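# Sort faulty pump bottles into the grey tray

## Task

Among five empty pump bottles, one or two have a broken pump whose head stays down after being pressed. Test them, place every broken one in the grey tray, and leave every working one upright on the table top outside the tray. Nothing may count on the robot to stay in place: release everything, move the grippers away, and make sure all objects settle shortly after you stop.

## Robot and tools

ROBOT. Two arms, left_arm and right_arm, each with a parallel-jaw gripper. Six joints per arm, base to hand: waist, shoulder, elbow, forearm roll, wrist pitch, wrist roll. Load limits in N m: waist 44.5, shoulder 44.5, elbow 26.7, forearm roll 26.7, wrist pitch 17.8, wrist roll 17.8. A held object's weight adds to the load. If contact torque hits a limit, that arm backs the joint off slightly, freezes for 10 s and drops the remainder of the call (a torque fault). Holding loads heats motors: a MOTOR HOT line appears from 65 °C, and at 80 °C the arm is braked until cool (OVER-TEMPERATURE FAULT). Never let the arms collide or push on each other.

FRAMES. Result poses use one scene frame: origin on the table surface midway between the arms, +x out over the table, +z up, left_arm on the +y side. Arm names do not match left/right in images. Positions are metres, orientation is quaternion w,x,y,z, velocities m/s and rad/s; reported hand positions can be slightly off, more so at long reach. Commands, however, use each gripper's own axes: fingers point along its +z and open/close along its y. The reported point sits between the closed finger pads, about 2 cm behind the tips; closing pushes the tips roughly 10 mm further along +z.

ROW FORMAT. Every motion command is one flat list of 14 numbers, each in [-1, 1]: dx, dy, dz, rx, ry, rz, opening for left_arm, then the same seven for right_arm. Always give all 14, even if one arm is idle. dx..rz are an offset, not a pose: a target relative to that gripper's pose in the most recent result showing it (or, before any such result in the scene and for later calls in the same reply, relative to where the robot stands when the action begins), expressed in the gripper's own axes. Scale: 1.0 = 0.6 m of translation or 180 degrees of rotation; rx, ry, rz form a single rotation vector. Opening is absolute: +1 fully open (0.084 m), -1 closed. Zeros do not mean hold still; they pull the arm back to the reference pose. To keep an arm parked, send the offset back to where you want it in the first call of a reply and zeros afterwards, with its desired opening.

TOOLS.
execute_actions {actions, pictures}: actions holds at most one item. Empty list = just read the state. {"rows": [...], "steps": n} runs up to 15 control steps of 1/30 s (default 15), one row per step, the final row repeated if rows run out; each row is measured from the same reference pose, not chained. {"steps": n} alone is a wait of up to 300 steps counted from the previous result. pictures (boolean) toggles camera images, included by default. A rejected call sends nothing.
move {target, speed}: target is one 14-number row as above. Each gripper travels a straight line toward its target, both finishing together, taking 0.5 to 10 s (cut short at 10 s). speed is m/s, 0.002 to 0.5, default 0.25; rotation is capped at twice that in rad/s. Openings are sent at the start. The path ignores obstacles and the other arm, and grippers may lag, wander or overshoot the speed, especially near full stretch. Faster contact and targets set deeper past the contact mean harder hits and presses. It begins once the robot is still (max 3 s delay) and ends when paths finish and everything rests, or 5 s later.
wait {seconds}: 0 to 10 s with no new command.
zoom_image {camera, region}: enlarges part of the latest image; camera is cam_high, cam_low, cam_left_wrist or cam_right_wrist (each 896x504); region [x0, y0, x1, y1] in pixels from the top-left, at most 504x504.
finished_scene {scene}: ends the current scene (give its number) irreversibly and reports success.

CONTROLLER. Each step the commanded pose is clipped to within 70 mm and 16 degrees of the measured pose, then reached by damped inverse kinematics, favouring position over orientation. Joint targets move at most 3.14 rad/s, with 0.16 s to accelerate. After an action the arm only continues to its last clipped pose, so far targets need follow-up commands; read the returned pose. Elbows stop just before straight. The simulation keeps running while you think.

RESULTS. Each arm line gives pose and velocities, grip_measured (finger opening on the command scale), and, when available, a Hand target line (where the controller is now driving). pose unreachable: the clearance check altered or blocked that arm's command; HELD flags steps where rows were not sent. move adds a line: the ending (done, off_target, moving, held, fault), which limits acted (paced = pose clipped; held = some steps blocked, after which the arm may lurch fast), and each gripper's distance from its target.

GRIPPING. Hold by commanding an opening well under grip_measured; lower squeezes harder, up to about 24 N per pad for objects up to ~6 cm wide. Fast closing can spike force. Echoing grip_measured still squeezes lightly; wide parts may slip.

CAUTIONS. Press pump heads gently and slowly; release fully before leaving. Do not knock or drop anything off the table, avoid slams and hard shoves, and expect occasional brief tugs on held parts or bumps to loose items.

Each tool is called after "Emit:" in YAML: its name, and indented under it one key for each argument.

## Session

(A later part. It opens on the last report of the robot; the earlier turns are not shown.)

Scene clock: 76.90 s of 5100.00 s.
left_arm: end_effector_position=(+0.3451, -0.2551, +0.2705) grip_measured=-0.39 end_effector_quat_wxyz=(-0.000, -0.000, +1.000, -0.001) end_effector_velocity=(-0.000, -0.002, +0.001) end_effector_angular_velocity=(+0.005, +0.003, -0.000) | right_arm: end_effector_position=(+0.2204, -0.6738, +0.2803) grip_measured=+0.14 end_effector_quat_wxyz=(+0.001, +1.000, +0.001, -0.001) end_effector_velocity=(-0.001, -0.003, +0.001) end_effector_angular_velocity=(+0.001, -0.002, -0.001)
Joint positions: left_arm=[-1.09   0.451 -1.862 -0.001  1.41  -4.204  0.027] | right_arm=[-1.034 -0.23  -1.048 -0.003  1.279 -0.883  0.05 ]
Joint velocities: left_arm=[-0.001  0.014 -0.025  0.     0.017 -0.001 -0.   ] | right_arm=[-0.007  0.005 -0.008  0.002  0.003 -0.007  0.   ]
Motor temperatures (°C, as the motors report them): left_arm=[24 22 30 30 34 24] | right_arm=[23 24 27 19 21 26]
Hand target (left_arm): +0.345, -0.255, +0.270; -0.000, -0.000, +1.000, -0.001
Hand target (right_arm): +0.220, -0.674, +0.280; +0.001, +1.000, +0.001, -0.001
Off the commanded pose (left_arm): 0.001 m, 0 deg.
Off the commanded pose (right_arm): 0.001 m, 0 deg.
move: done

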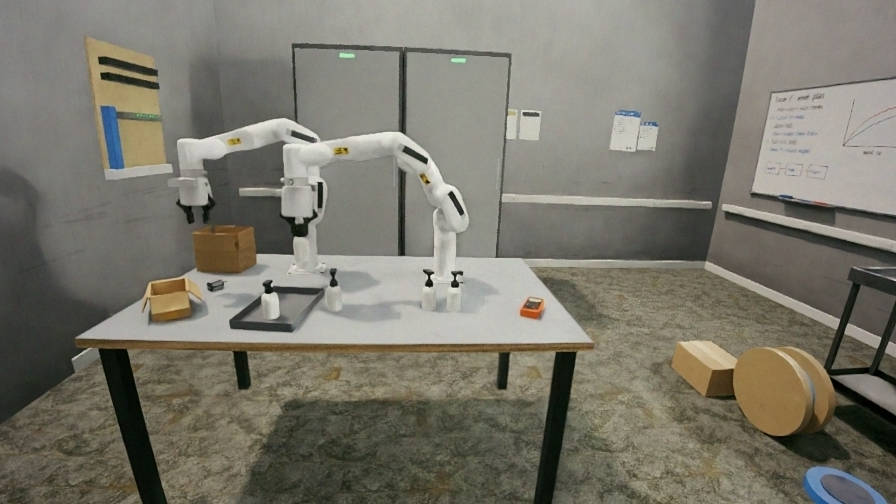

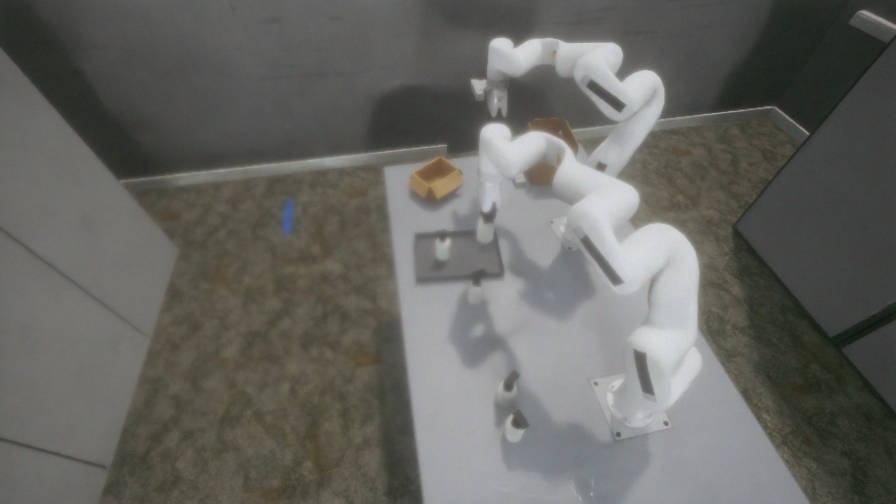

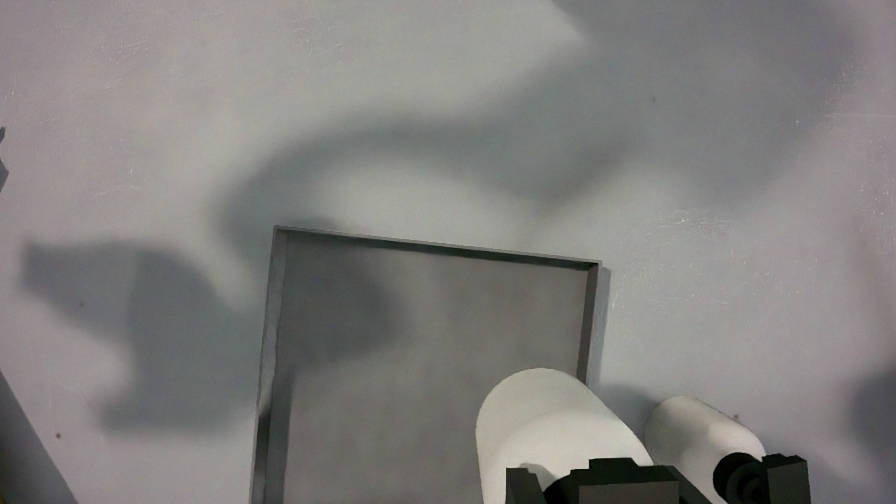

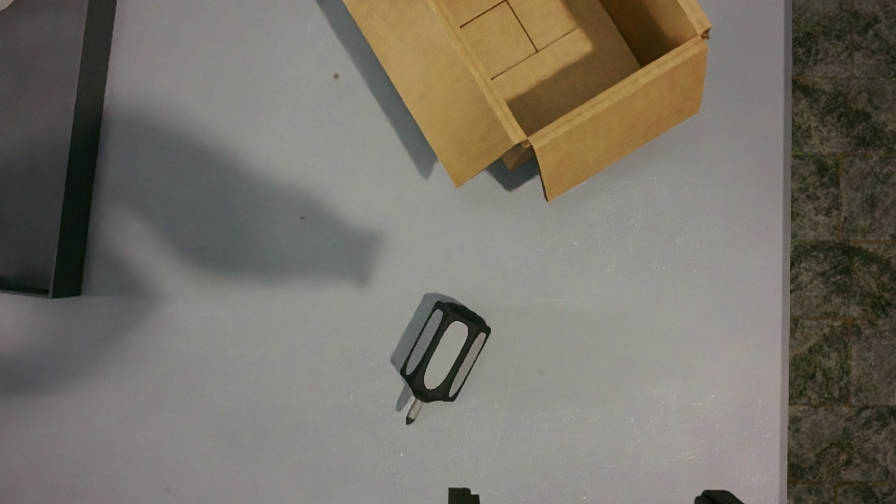

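Emit:
move:
  target: [0,-0.02,0.254,0,0,0,-0.7,0,0,0,0,0,0,0.15]
  speed: 0.15

Emit:
move:
  target: [0,0,0.012,0,0,0,-0.7,0,0,0,0,0,0,0.15]
  speed: 0.02

Emit:
move:
  target: [0,0,0,0,0,0,0.15,0,0,0,0,0,0,0.15]

Emit:
move:
  target: [0,0,-0.15,0,0,0,0.15,0,0,0,0,0,0,0.15]

Emit:
move:
  target: [0.15,0.35,-0.1,0,0,0,0.15,0,0,0,0,0,0,0.15]
  speed: 0.35

Scene clock: 84.47 s of 5100.00 s.
left_arm: end_effector_position=(+0.3451, -0.2680, +0.1189) grip_measured=-0.39 end_effector_quat_wxyz=(-0.000, -0.000, +1.000, -0.001) end_effector_velocity=(-0.001, +0.001, -0.006) end_effector_angular_velocity=(+0.006, +0.003, +0.001) | right_arm: end_effector_position=(+0.2204, -0.6738, +0.2803) grip_measured=+0.14 end_effector_quat_wxyz=(+0.001, +1.000, +0.001, -0.001) end_effector_velocity=(+0.000, +0.000, -0.000) end_effector_angular_velocity=(+0.002, -0.000, -0.000)
Joint positions: left_arm=[-1.101  0.572 -1.611 -0.002  1.036 -4.213  0.027] | right_arm=[-1.034 -0.23  -1.048 -0.003  1.279 -0.883  0.05 ]
Joint velocities: left_arm=[-0.     0.008  0.004 -0.    -0.005 -0.001  0.   ] | right_arm=[ 0.     0.001 -0.     0.002  0.001 -0.     0.   ]
Motor temperatures (°C, as the motors report them): left_arm=[24 23 30 30 34 24] | right_arm=[23 24 27 19 21 26]
Hand target (left_arm): +0.345, -0.268, +0.118; -0.000, +0.000, +1.000, -0.001
Hand target (right_arm): +0.220, -0.674, +0.280; +0.001, +1.000, +0.001, -0.001
Off the commanded pose (left_arm): 0.001 m, 0 deg.
Off the commanded pose (right_arm): 0.000 m, 0 deg.
After step 90, 3.03 s passed at rest.
move: done

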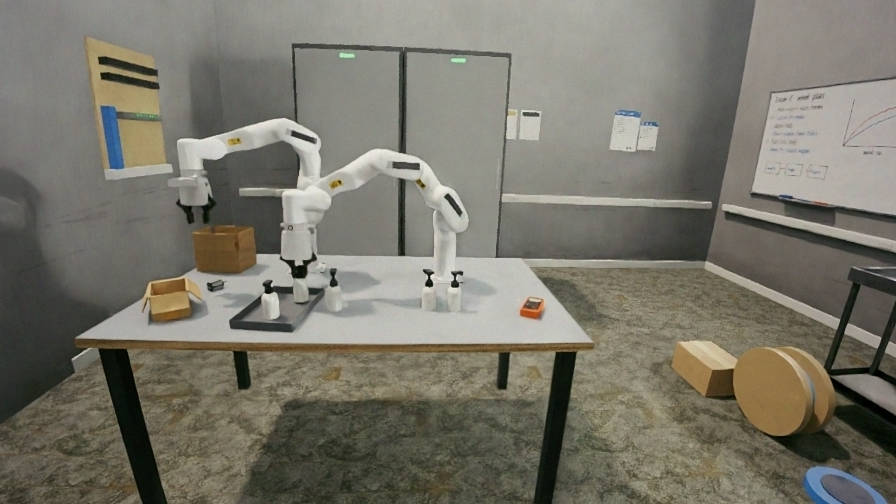

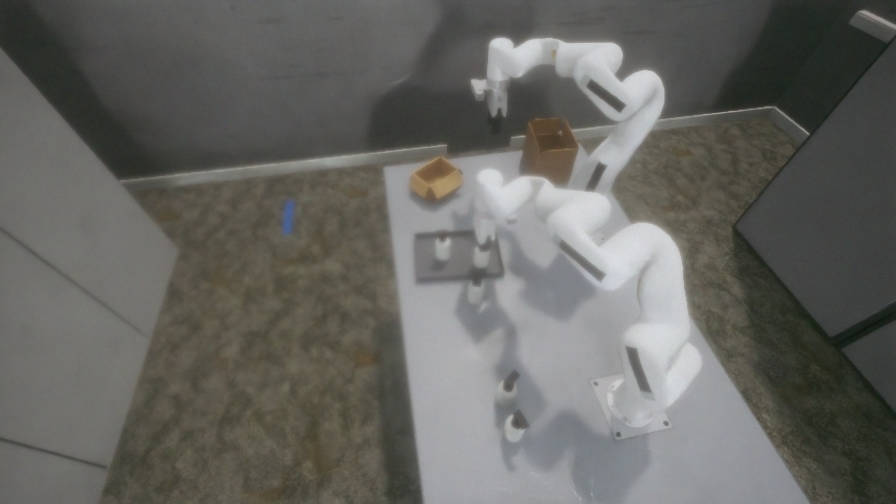

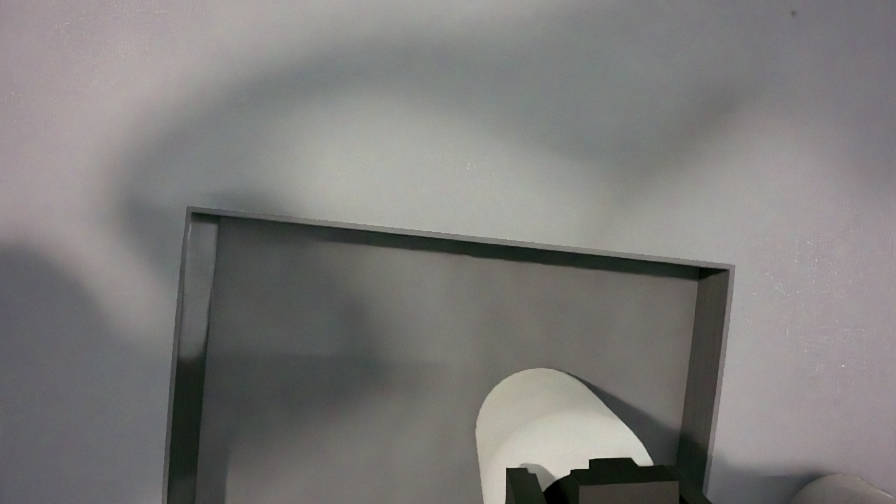

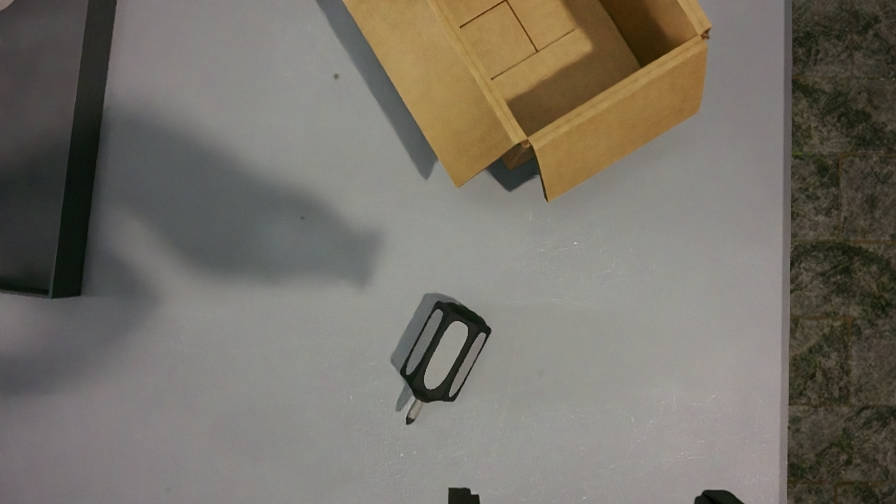

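Scene clock: 85.20 s of 5100.00 s.
left_arm: end_effector_position=(+0.3451, -0.2680, +0.1119) grip_measured=-0.39 end_effector_quat_wxyz=(-0.000, +0.000, +1.000, -0.001) end_effector_velocity=(+0.001, -0.001, +0.000) end_effector_angular_velocity=(-0.004, -0.002, +0.002) | right_arm: end_effector_position=(+0.2204, -0.6738, +0.2803) grip_measured=+0.14 end_effector_quat_wxyz=(+0.001, +1.000, +0.001, -0.001) end_effector_velocity=(+0.000, +0.000, +0.000) end_effector_angular_velocity=(+0.000, -0.001, -0.000)
Joint positions: left_arm=[-1.101  0.581 -1.604 -0.002  1.02  -4.213  0.027] | right_arm=[-1.034 -0.23  -1.048 -0.003  1.279 -0.883  0.05 ]
Joint velocities: left_arm=[ 0.001  0.     0.001 -0.    -0.006 -0.001 -0.   ] | right_arm=[ 0.    -0.001  0.     0.001 -0.    -0.     0.   ]
Motor temperatures (°C, as the motors report them): left_arm=[24 23 30 30 34 24] | right_arm=[23 24 27 19 21 26]
Hand target (left_arm): +0.345, -0.268, +0.112; -0.000, +0.000, +1.000, -0.001
Hand target (right_arm): +0.220, -0.674, +0.280; +0.001, +1.000, +0.001, -0.001
Off the commanded pose (left_arm): 0.000 m, 0 deg.
Off the commanded pose (right_arm): 0.000 m, 0 deg.
move: done

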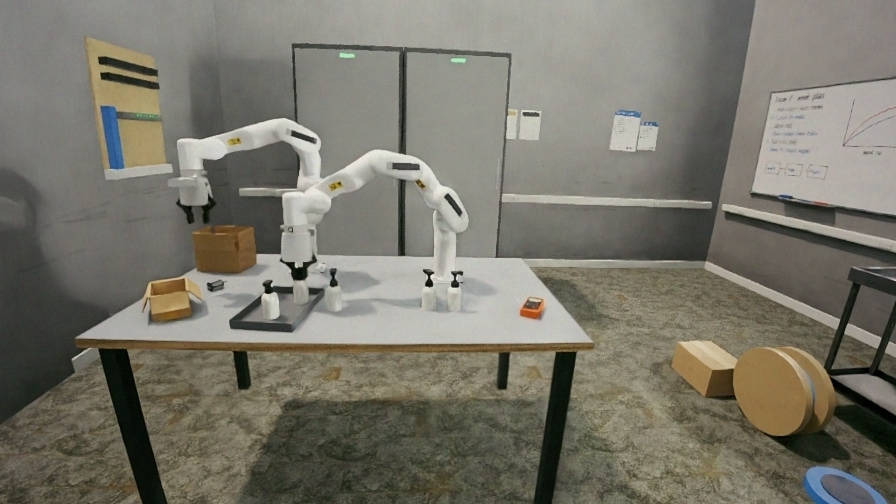

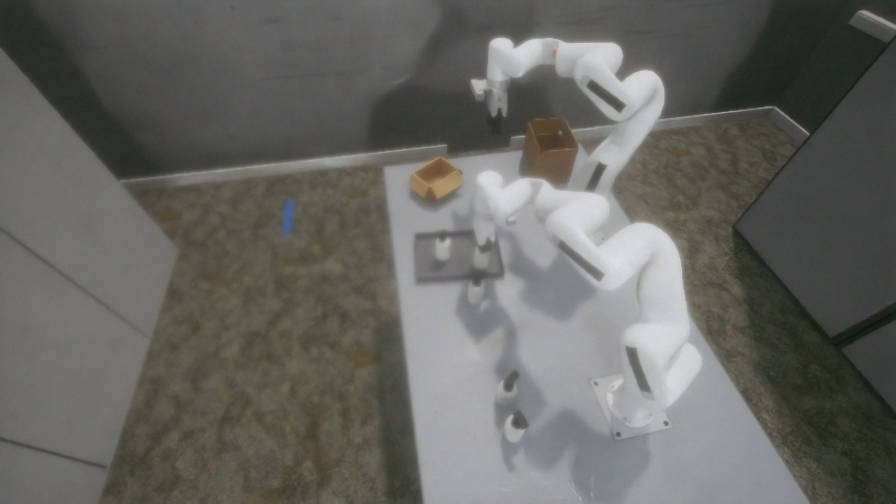

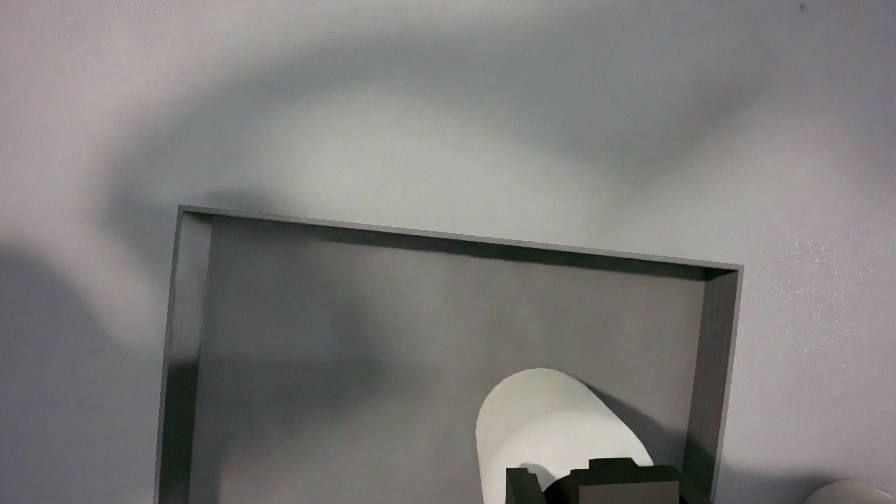

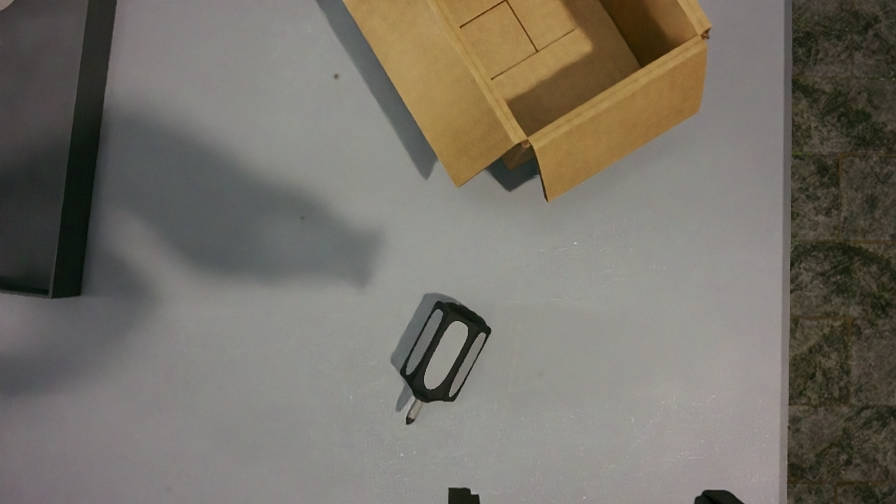

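Scene clock: 85.70 s of 5100.00 s.
left_arm: end_effector_position=(+0.3451, -0.2680, +0.1119) grip_measured=+0.14 end_effector_quat_wxyz=(-0.000, +0.000, +1.000, -0.001) end_effector_velocity=(-0.000, -0.000, +0.000) end_effector_angular_velocity=(-0.000, +0.000, -0.001) | right_arm: end_effector_position=(+0.2204, -0.6738, +0.2803) grip_measured=+0.14 end_effector_quat_wxyz=(+0.001, +1.000, +0.001, -0.001) end_effector_velocity=(-0.000, +0.000, -0.000) end_effector_angular_velocity=(+0.001, +0.000, -0.000)
Joint positions: left_arm=[-1.101  0.581 -1.604 -0.002  1.02  -4.213  0.05 ] | right_arm=[-1.034 -0.23  -1.048 -0.003  1.279 -0.883  0.05 ]
Joint velocities: left_arm=[-0.    -0.     0.    -0.    -0.     0.001  0.   ] | right_arm=[-0.    -0.     0.     0.001  0.001 -0.    -0.   ]
Motor temperatures (°C, as the motors report them): left_arm=[24 23 30 30 34 24] | right_arm=[23 24 27 19 21 26]
Hand target (left_arm): +0.345, -0.268, +0.112; -0.000, +0.000, +1.000, -0.001
Hand target (right_arm): +0.220, -0.674, +0.280; +0.001, +1.000, +0.001, -0.001
Off the commanded pose (left_arm): 0.000 m, 0 deg.
Off the commanded pose (right_arm): 0.000 m, 0 deg.
move: done

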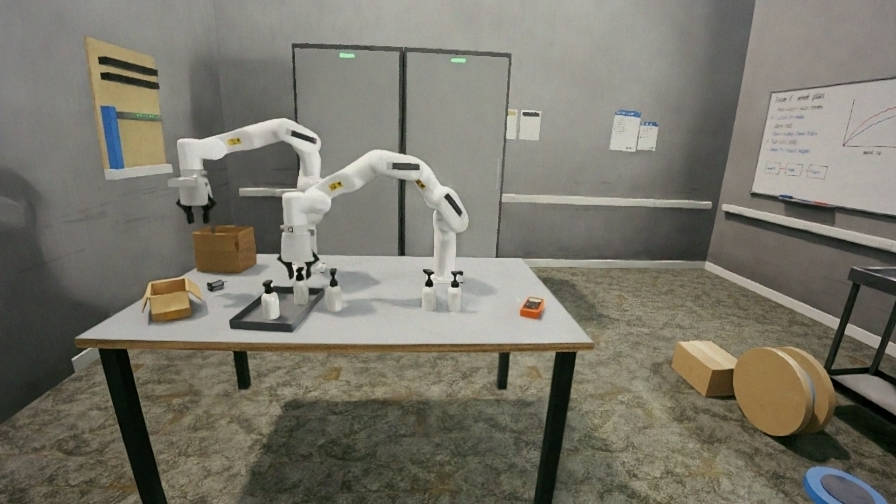

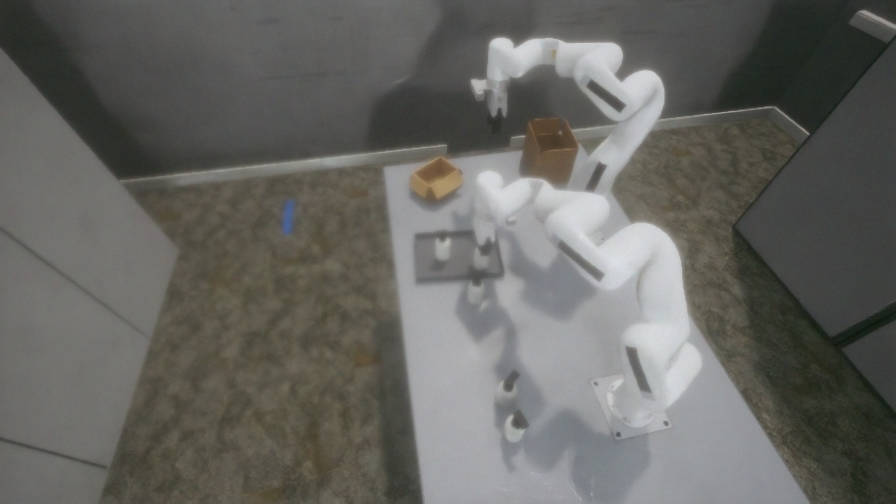

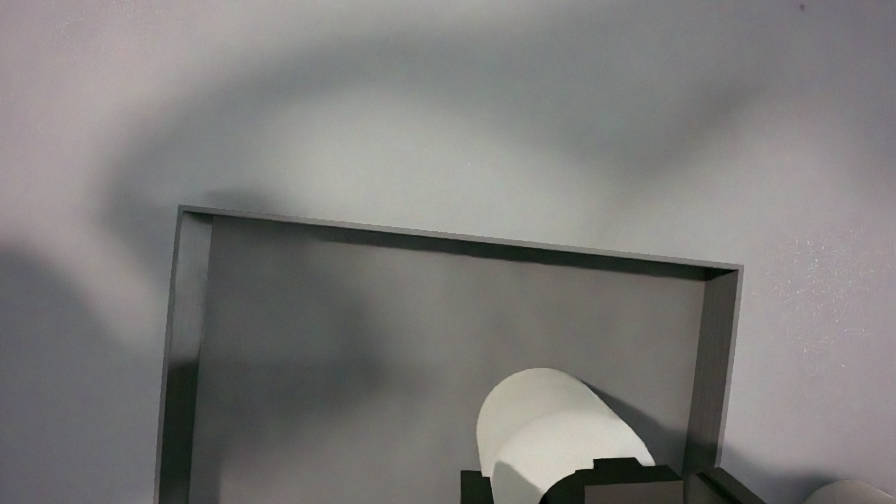

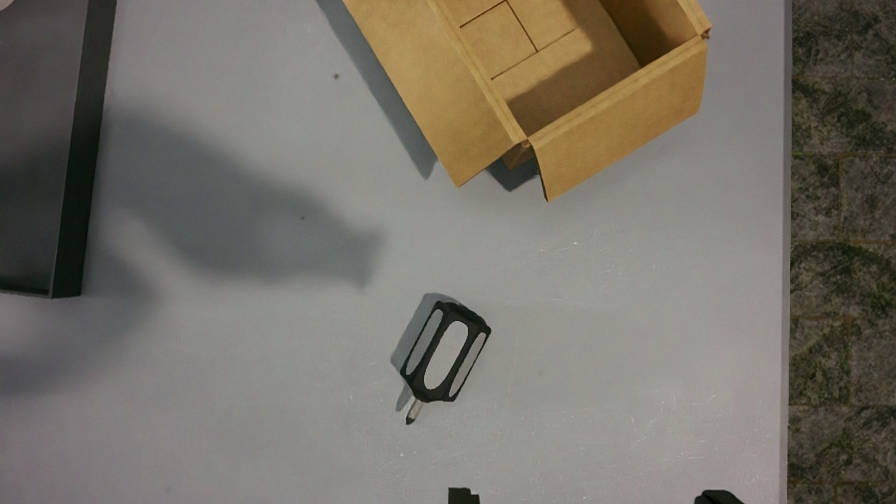

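Scene clock: 86.77 s of 5100.00 s.
left_arm: end_effector_position=(+0.3451, -0.2674, +0.2016) grip_measured=+0.14 end_effector_quat_wxyz=(-0.000, -0.000, +1.000, -0.001) end_effector_velocity=(+0.000, -0.000, +0.002) end_effector_angular_velocity=(-0.002, -0.000, +0.000) | right_arm: end_effector_position=(+0.2204, -0.6738, +0.2803) grip_measured=+0.14 end_effector_quat_wxyz=(+0.001, +1.000, +0.001, -0.001) end_effector_velocity=(+0.000, -0.000, +0.001) end_effector_angular_velocity=(-0.001, -0.002, -0.000)
Joint positions: left_arm=[-1.1    0.503 -1.744 -0.001  1.239 -4.213  0.05 ] | right_arm=[-1.034 -0.23  -1.048 -0.003  1.279 -0.883  0.05 ]
Joint velocities: left_arm=[ 0.    -0.001 -0.005 -0.001  0.004  0.    -0.   ] | right_arm=[-0.     0.    -0.001  0.001 -0.001 -0.    -0.   ]
Motor temperatures (°C, as the motors report them): left_arm=[24 23 30 30 34 24] | right_arm=[23 24 27 19 21 26]
Hand target (left_arm): +0.345, -0.267, +0.202; -0.000, -0.000, +1.000, -0.001
Hand target (right_arm): +0.220, -0.674, +0.280; +0.001, +1.000, +0.001, -0.001
Off the commanded pose (left_arm): 0.000 m, 0 deg.
Off the commanded pose (right_arm): 0.000 m, 0 deg.
move: done

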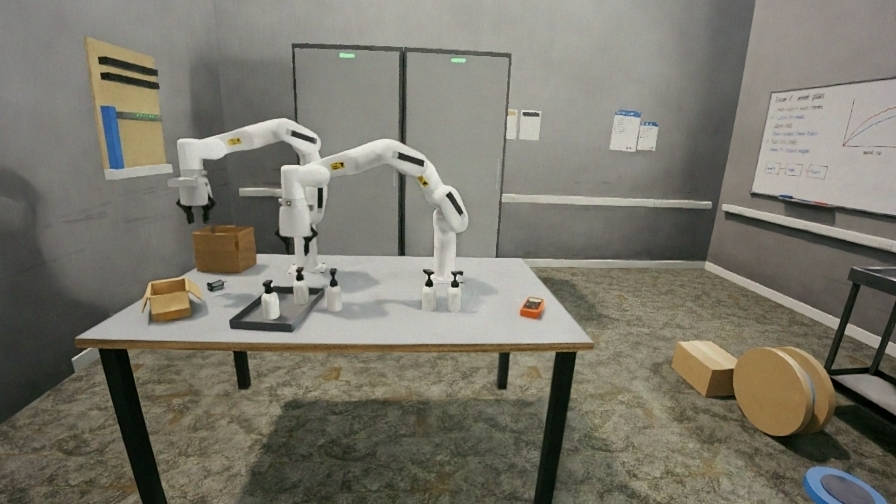

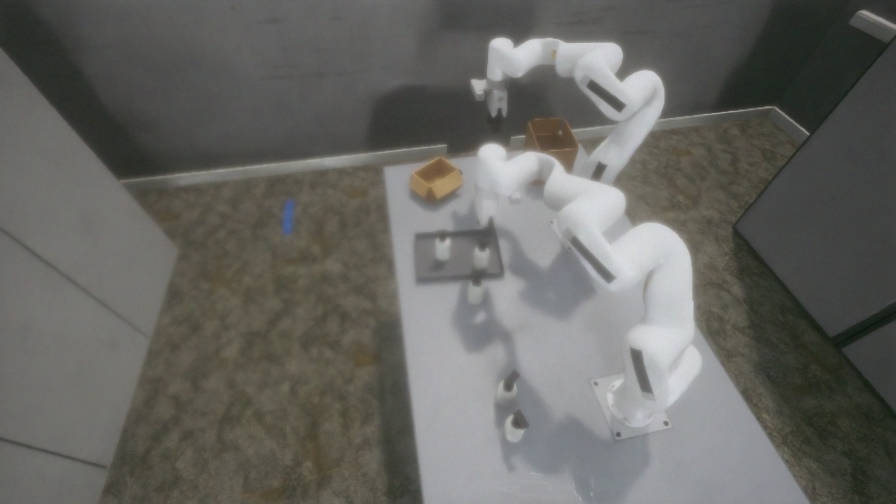

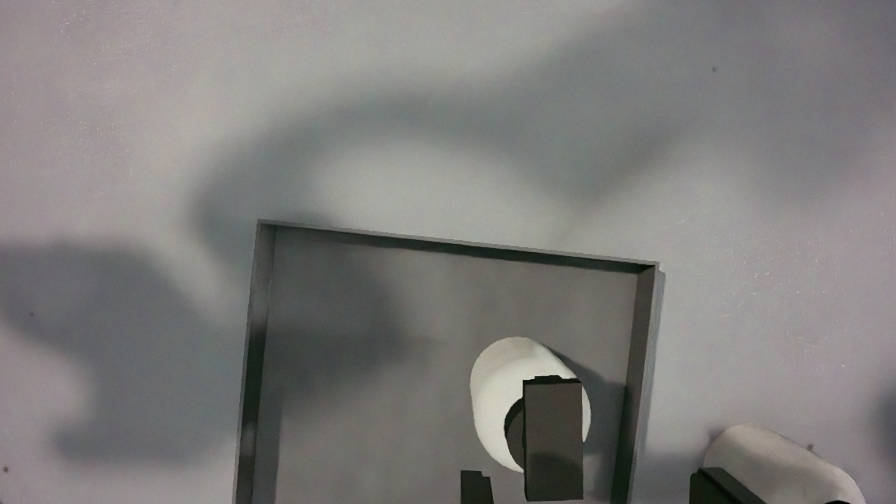

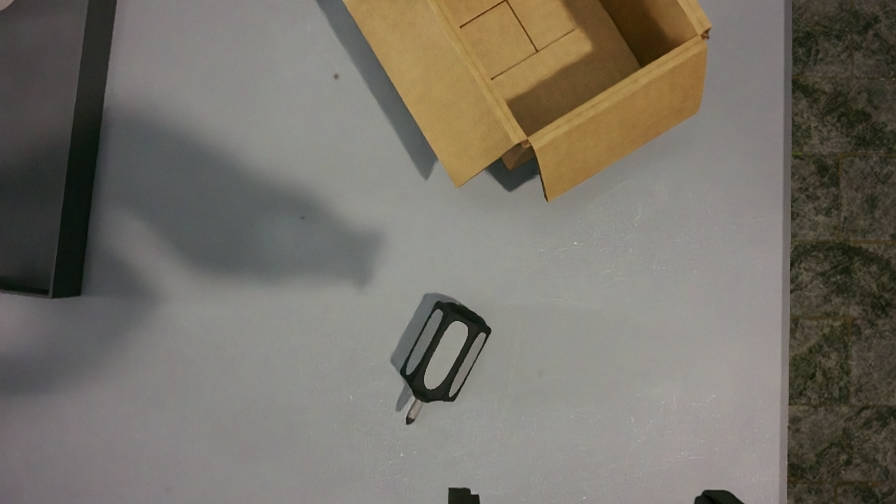

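Scene clock: 88.27 s of 5100.00 s.
left_arm: end_effector_position=(+0.2554, -0.0572, +0.2601) grip_measured=+0.14 end_effector_quat_wxyz=(-0.000, -0.000, +1.000, -0.001) end_effector_velocity=(-0.000, +0.002, +0.001) end_effector_angular_velocity=(-0.003, -0.002, +0.001) | right_arm: end_effector_position=(+0.2204, -0.6738, +0.2803) grip_measured=+0.14 end_effector_quat_wxyz=(+0.001, +1.000, +0.001, -0.001) end_effector_velocity=(-0.000, +0.000, -0.000) end_effector_angular_velocity=(+0.001, +0.001, -0.000)
Joint positions: left_arm=[-1.043 -0.332 -0.897 -0.002  1.228 -4.156  0.05 ] | right_arm=[-1.034 -0.23  -1.048 -0.003  1.279 -0.883  0.05 ]
Joint velocities: left_arm=[ 0.002 -0.01   0.005  0.     0.001  0.001  0.   ] | right_arm=[-0.    -0.     0.001 -0.001  0.001  0.     0.   ]
Motor temperatures (°C, as the motors report them): left_arm=[24 23 30 30 34 24] | right_arm=[23 24 27 19 21 26]
Hand target (left_arm): +0.255, -0.057, +0.260; -0.000, -0.000, +1.000, -0.001
Hand target (right_arm): +0.220, -0.674, +0.280; +0.001, +1.000, +0.001, -0.001
Off the commanded pose (left_arm): 0.001 m, 0 deg.
Off the commanded pose (right_arm): 0.000 m, 0 deg.
move: done; limits=paced

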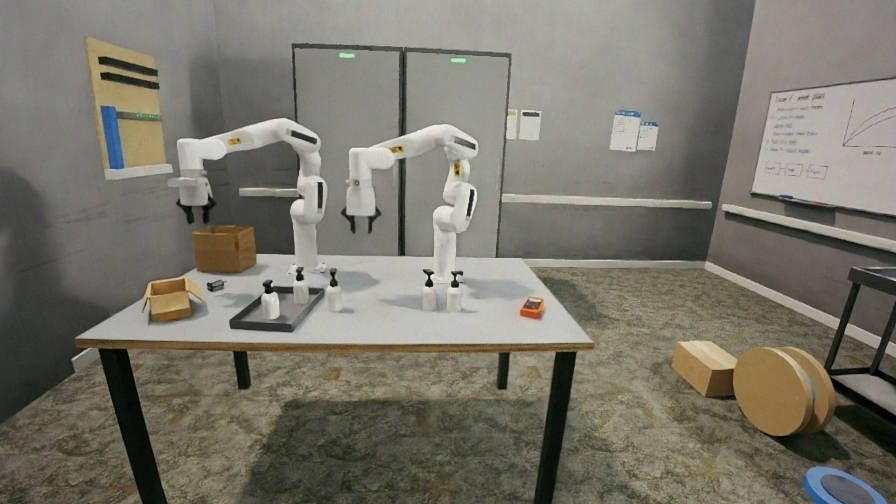

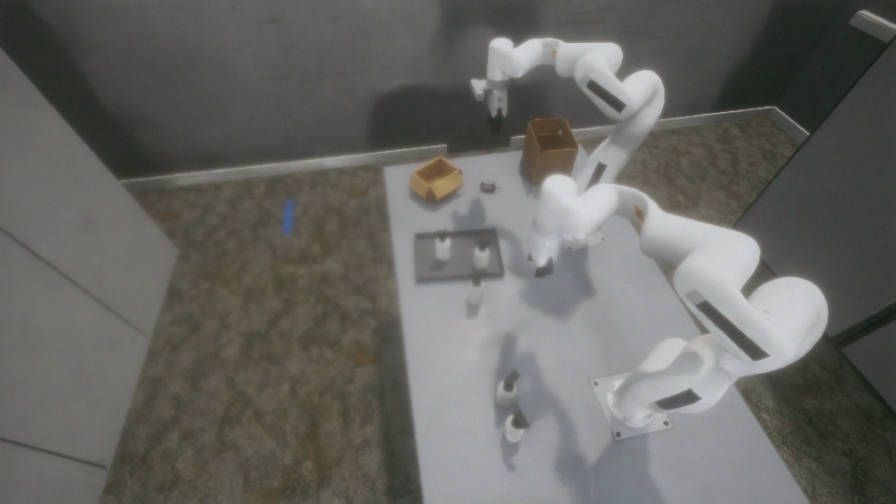

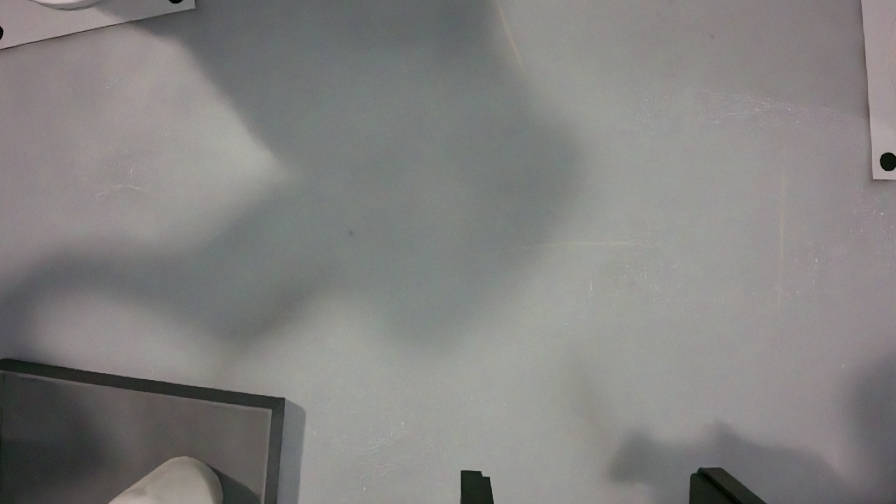

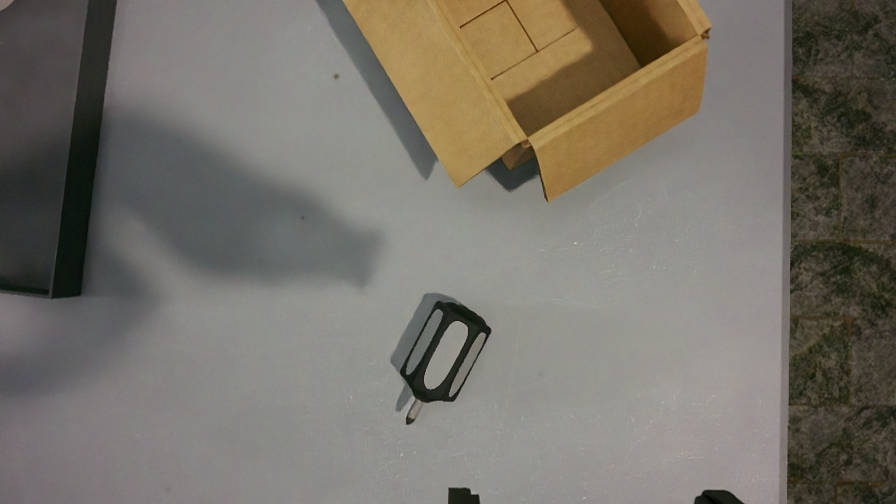

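Emit:
finished_scene:
  scene: 2

The scene is finished: the task was done.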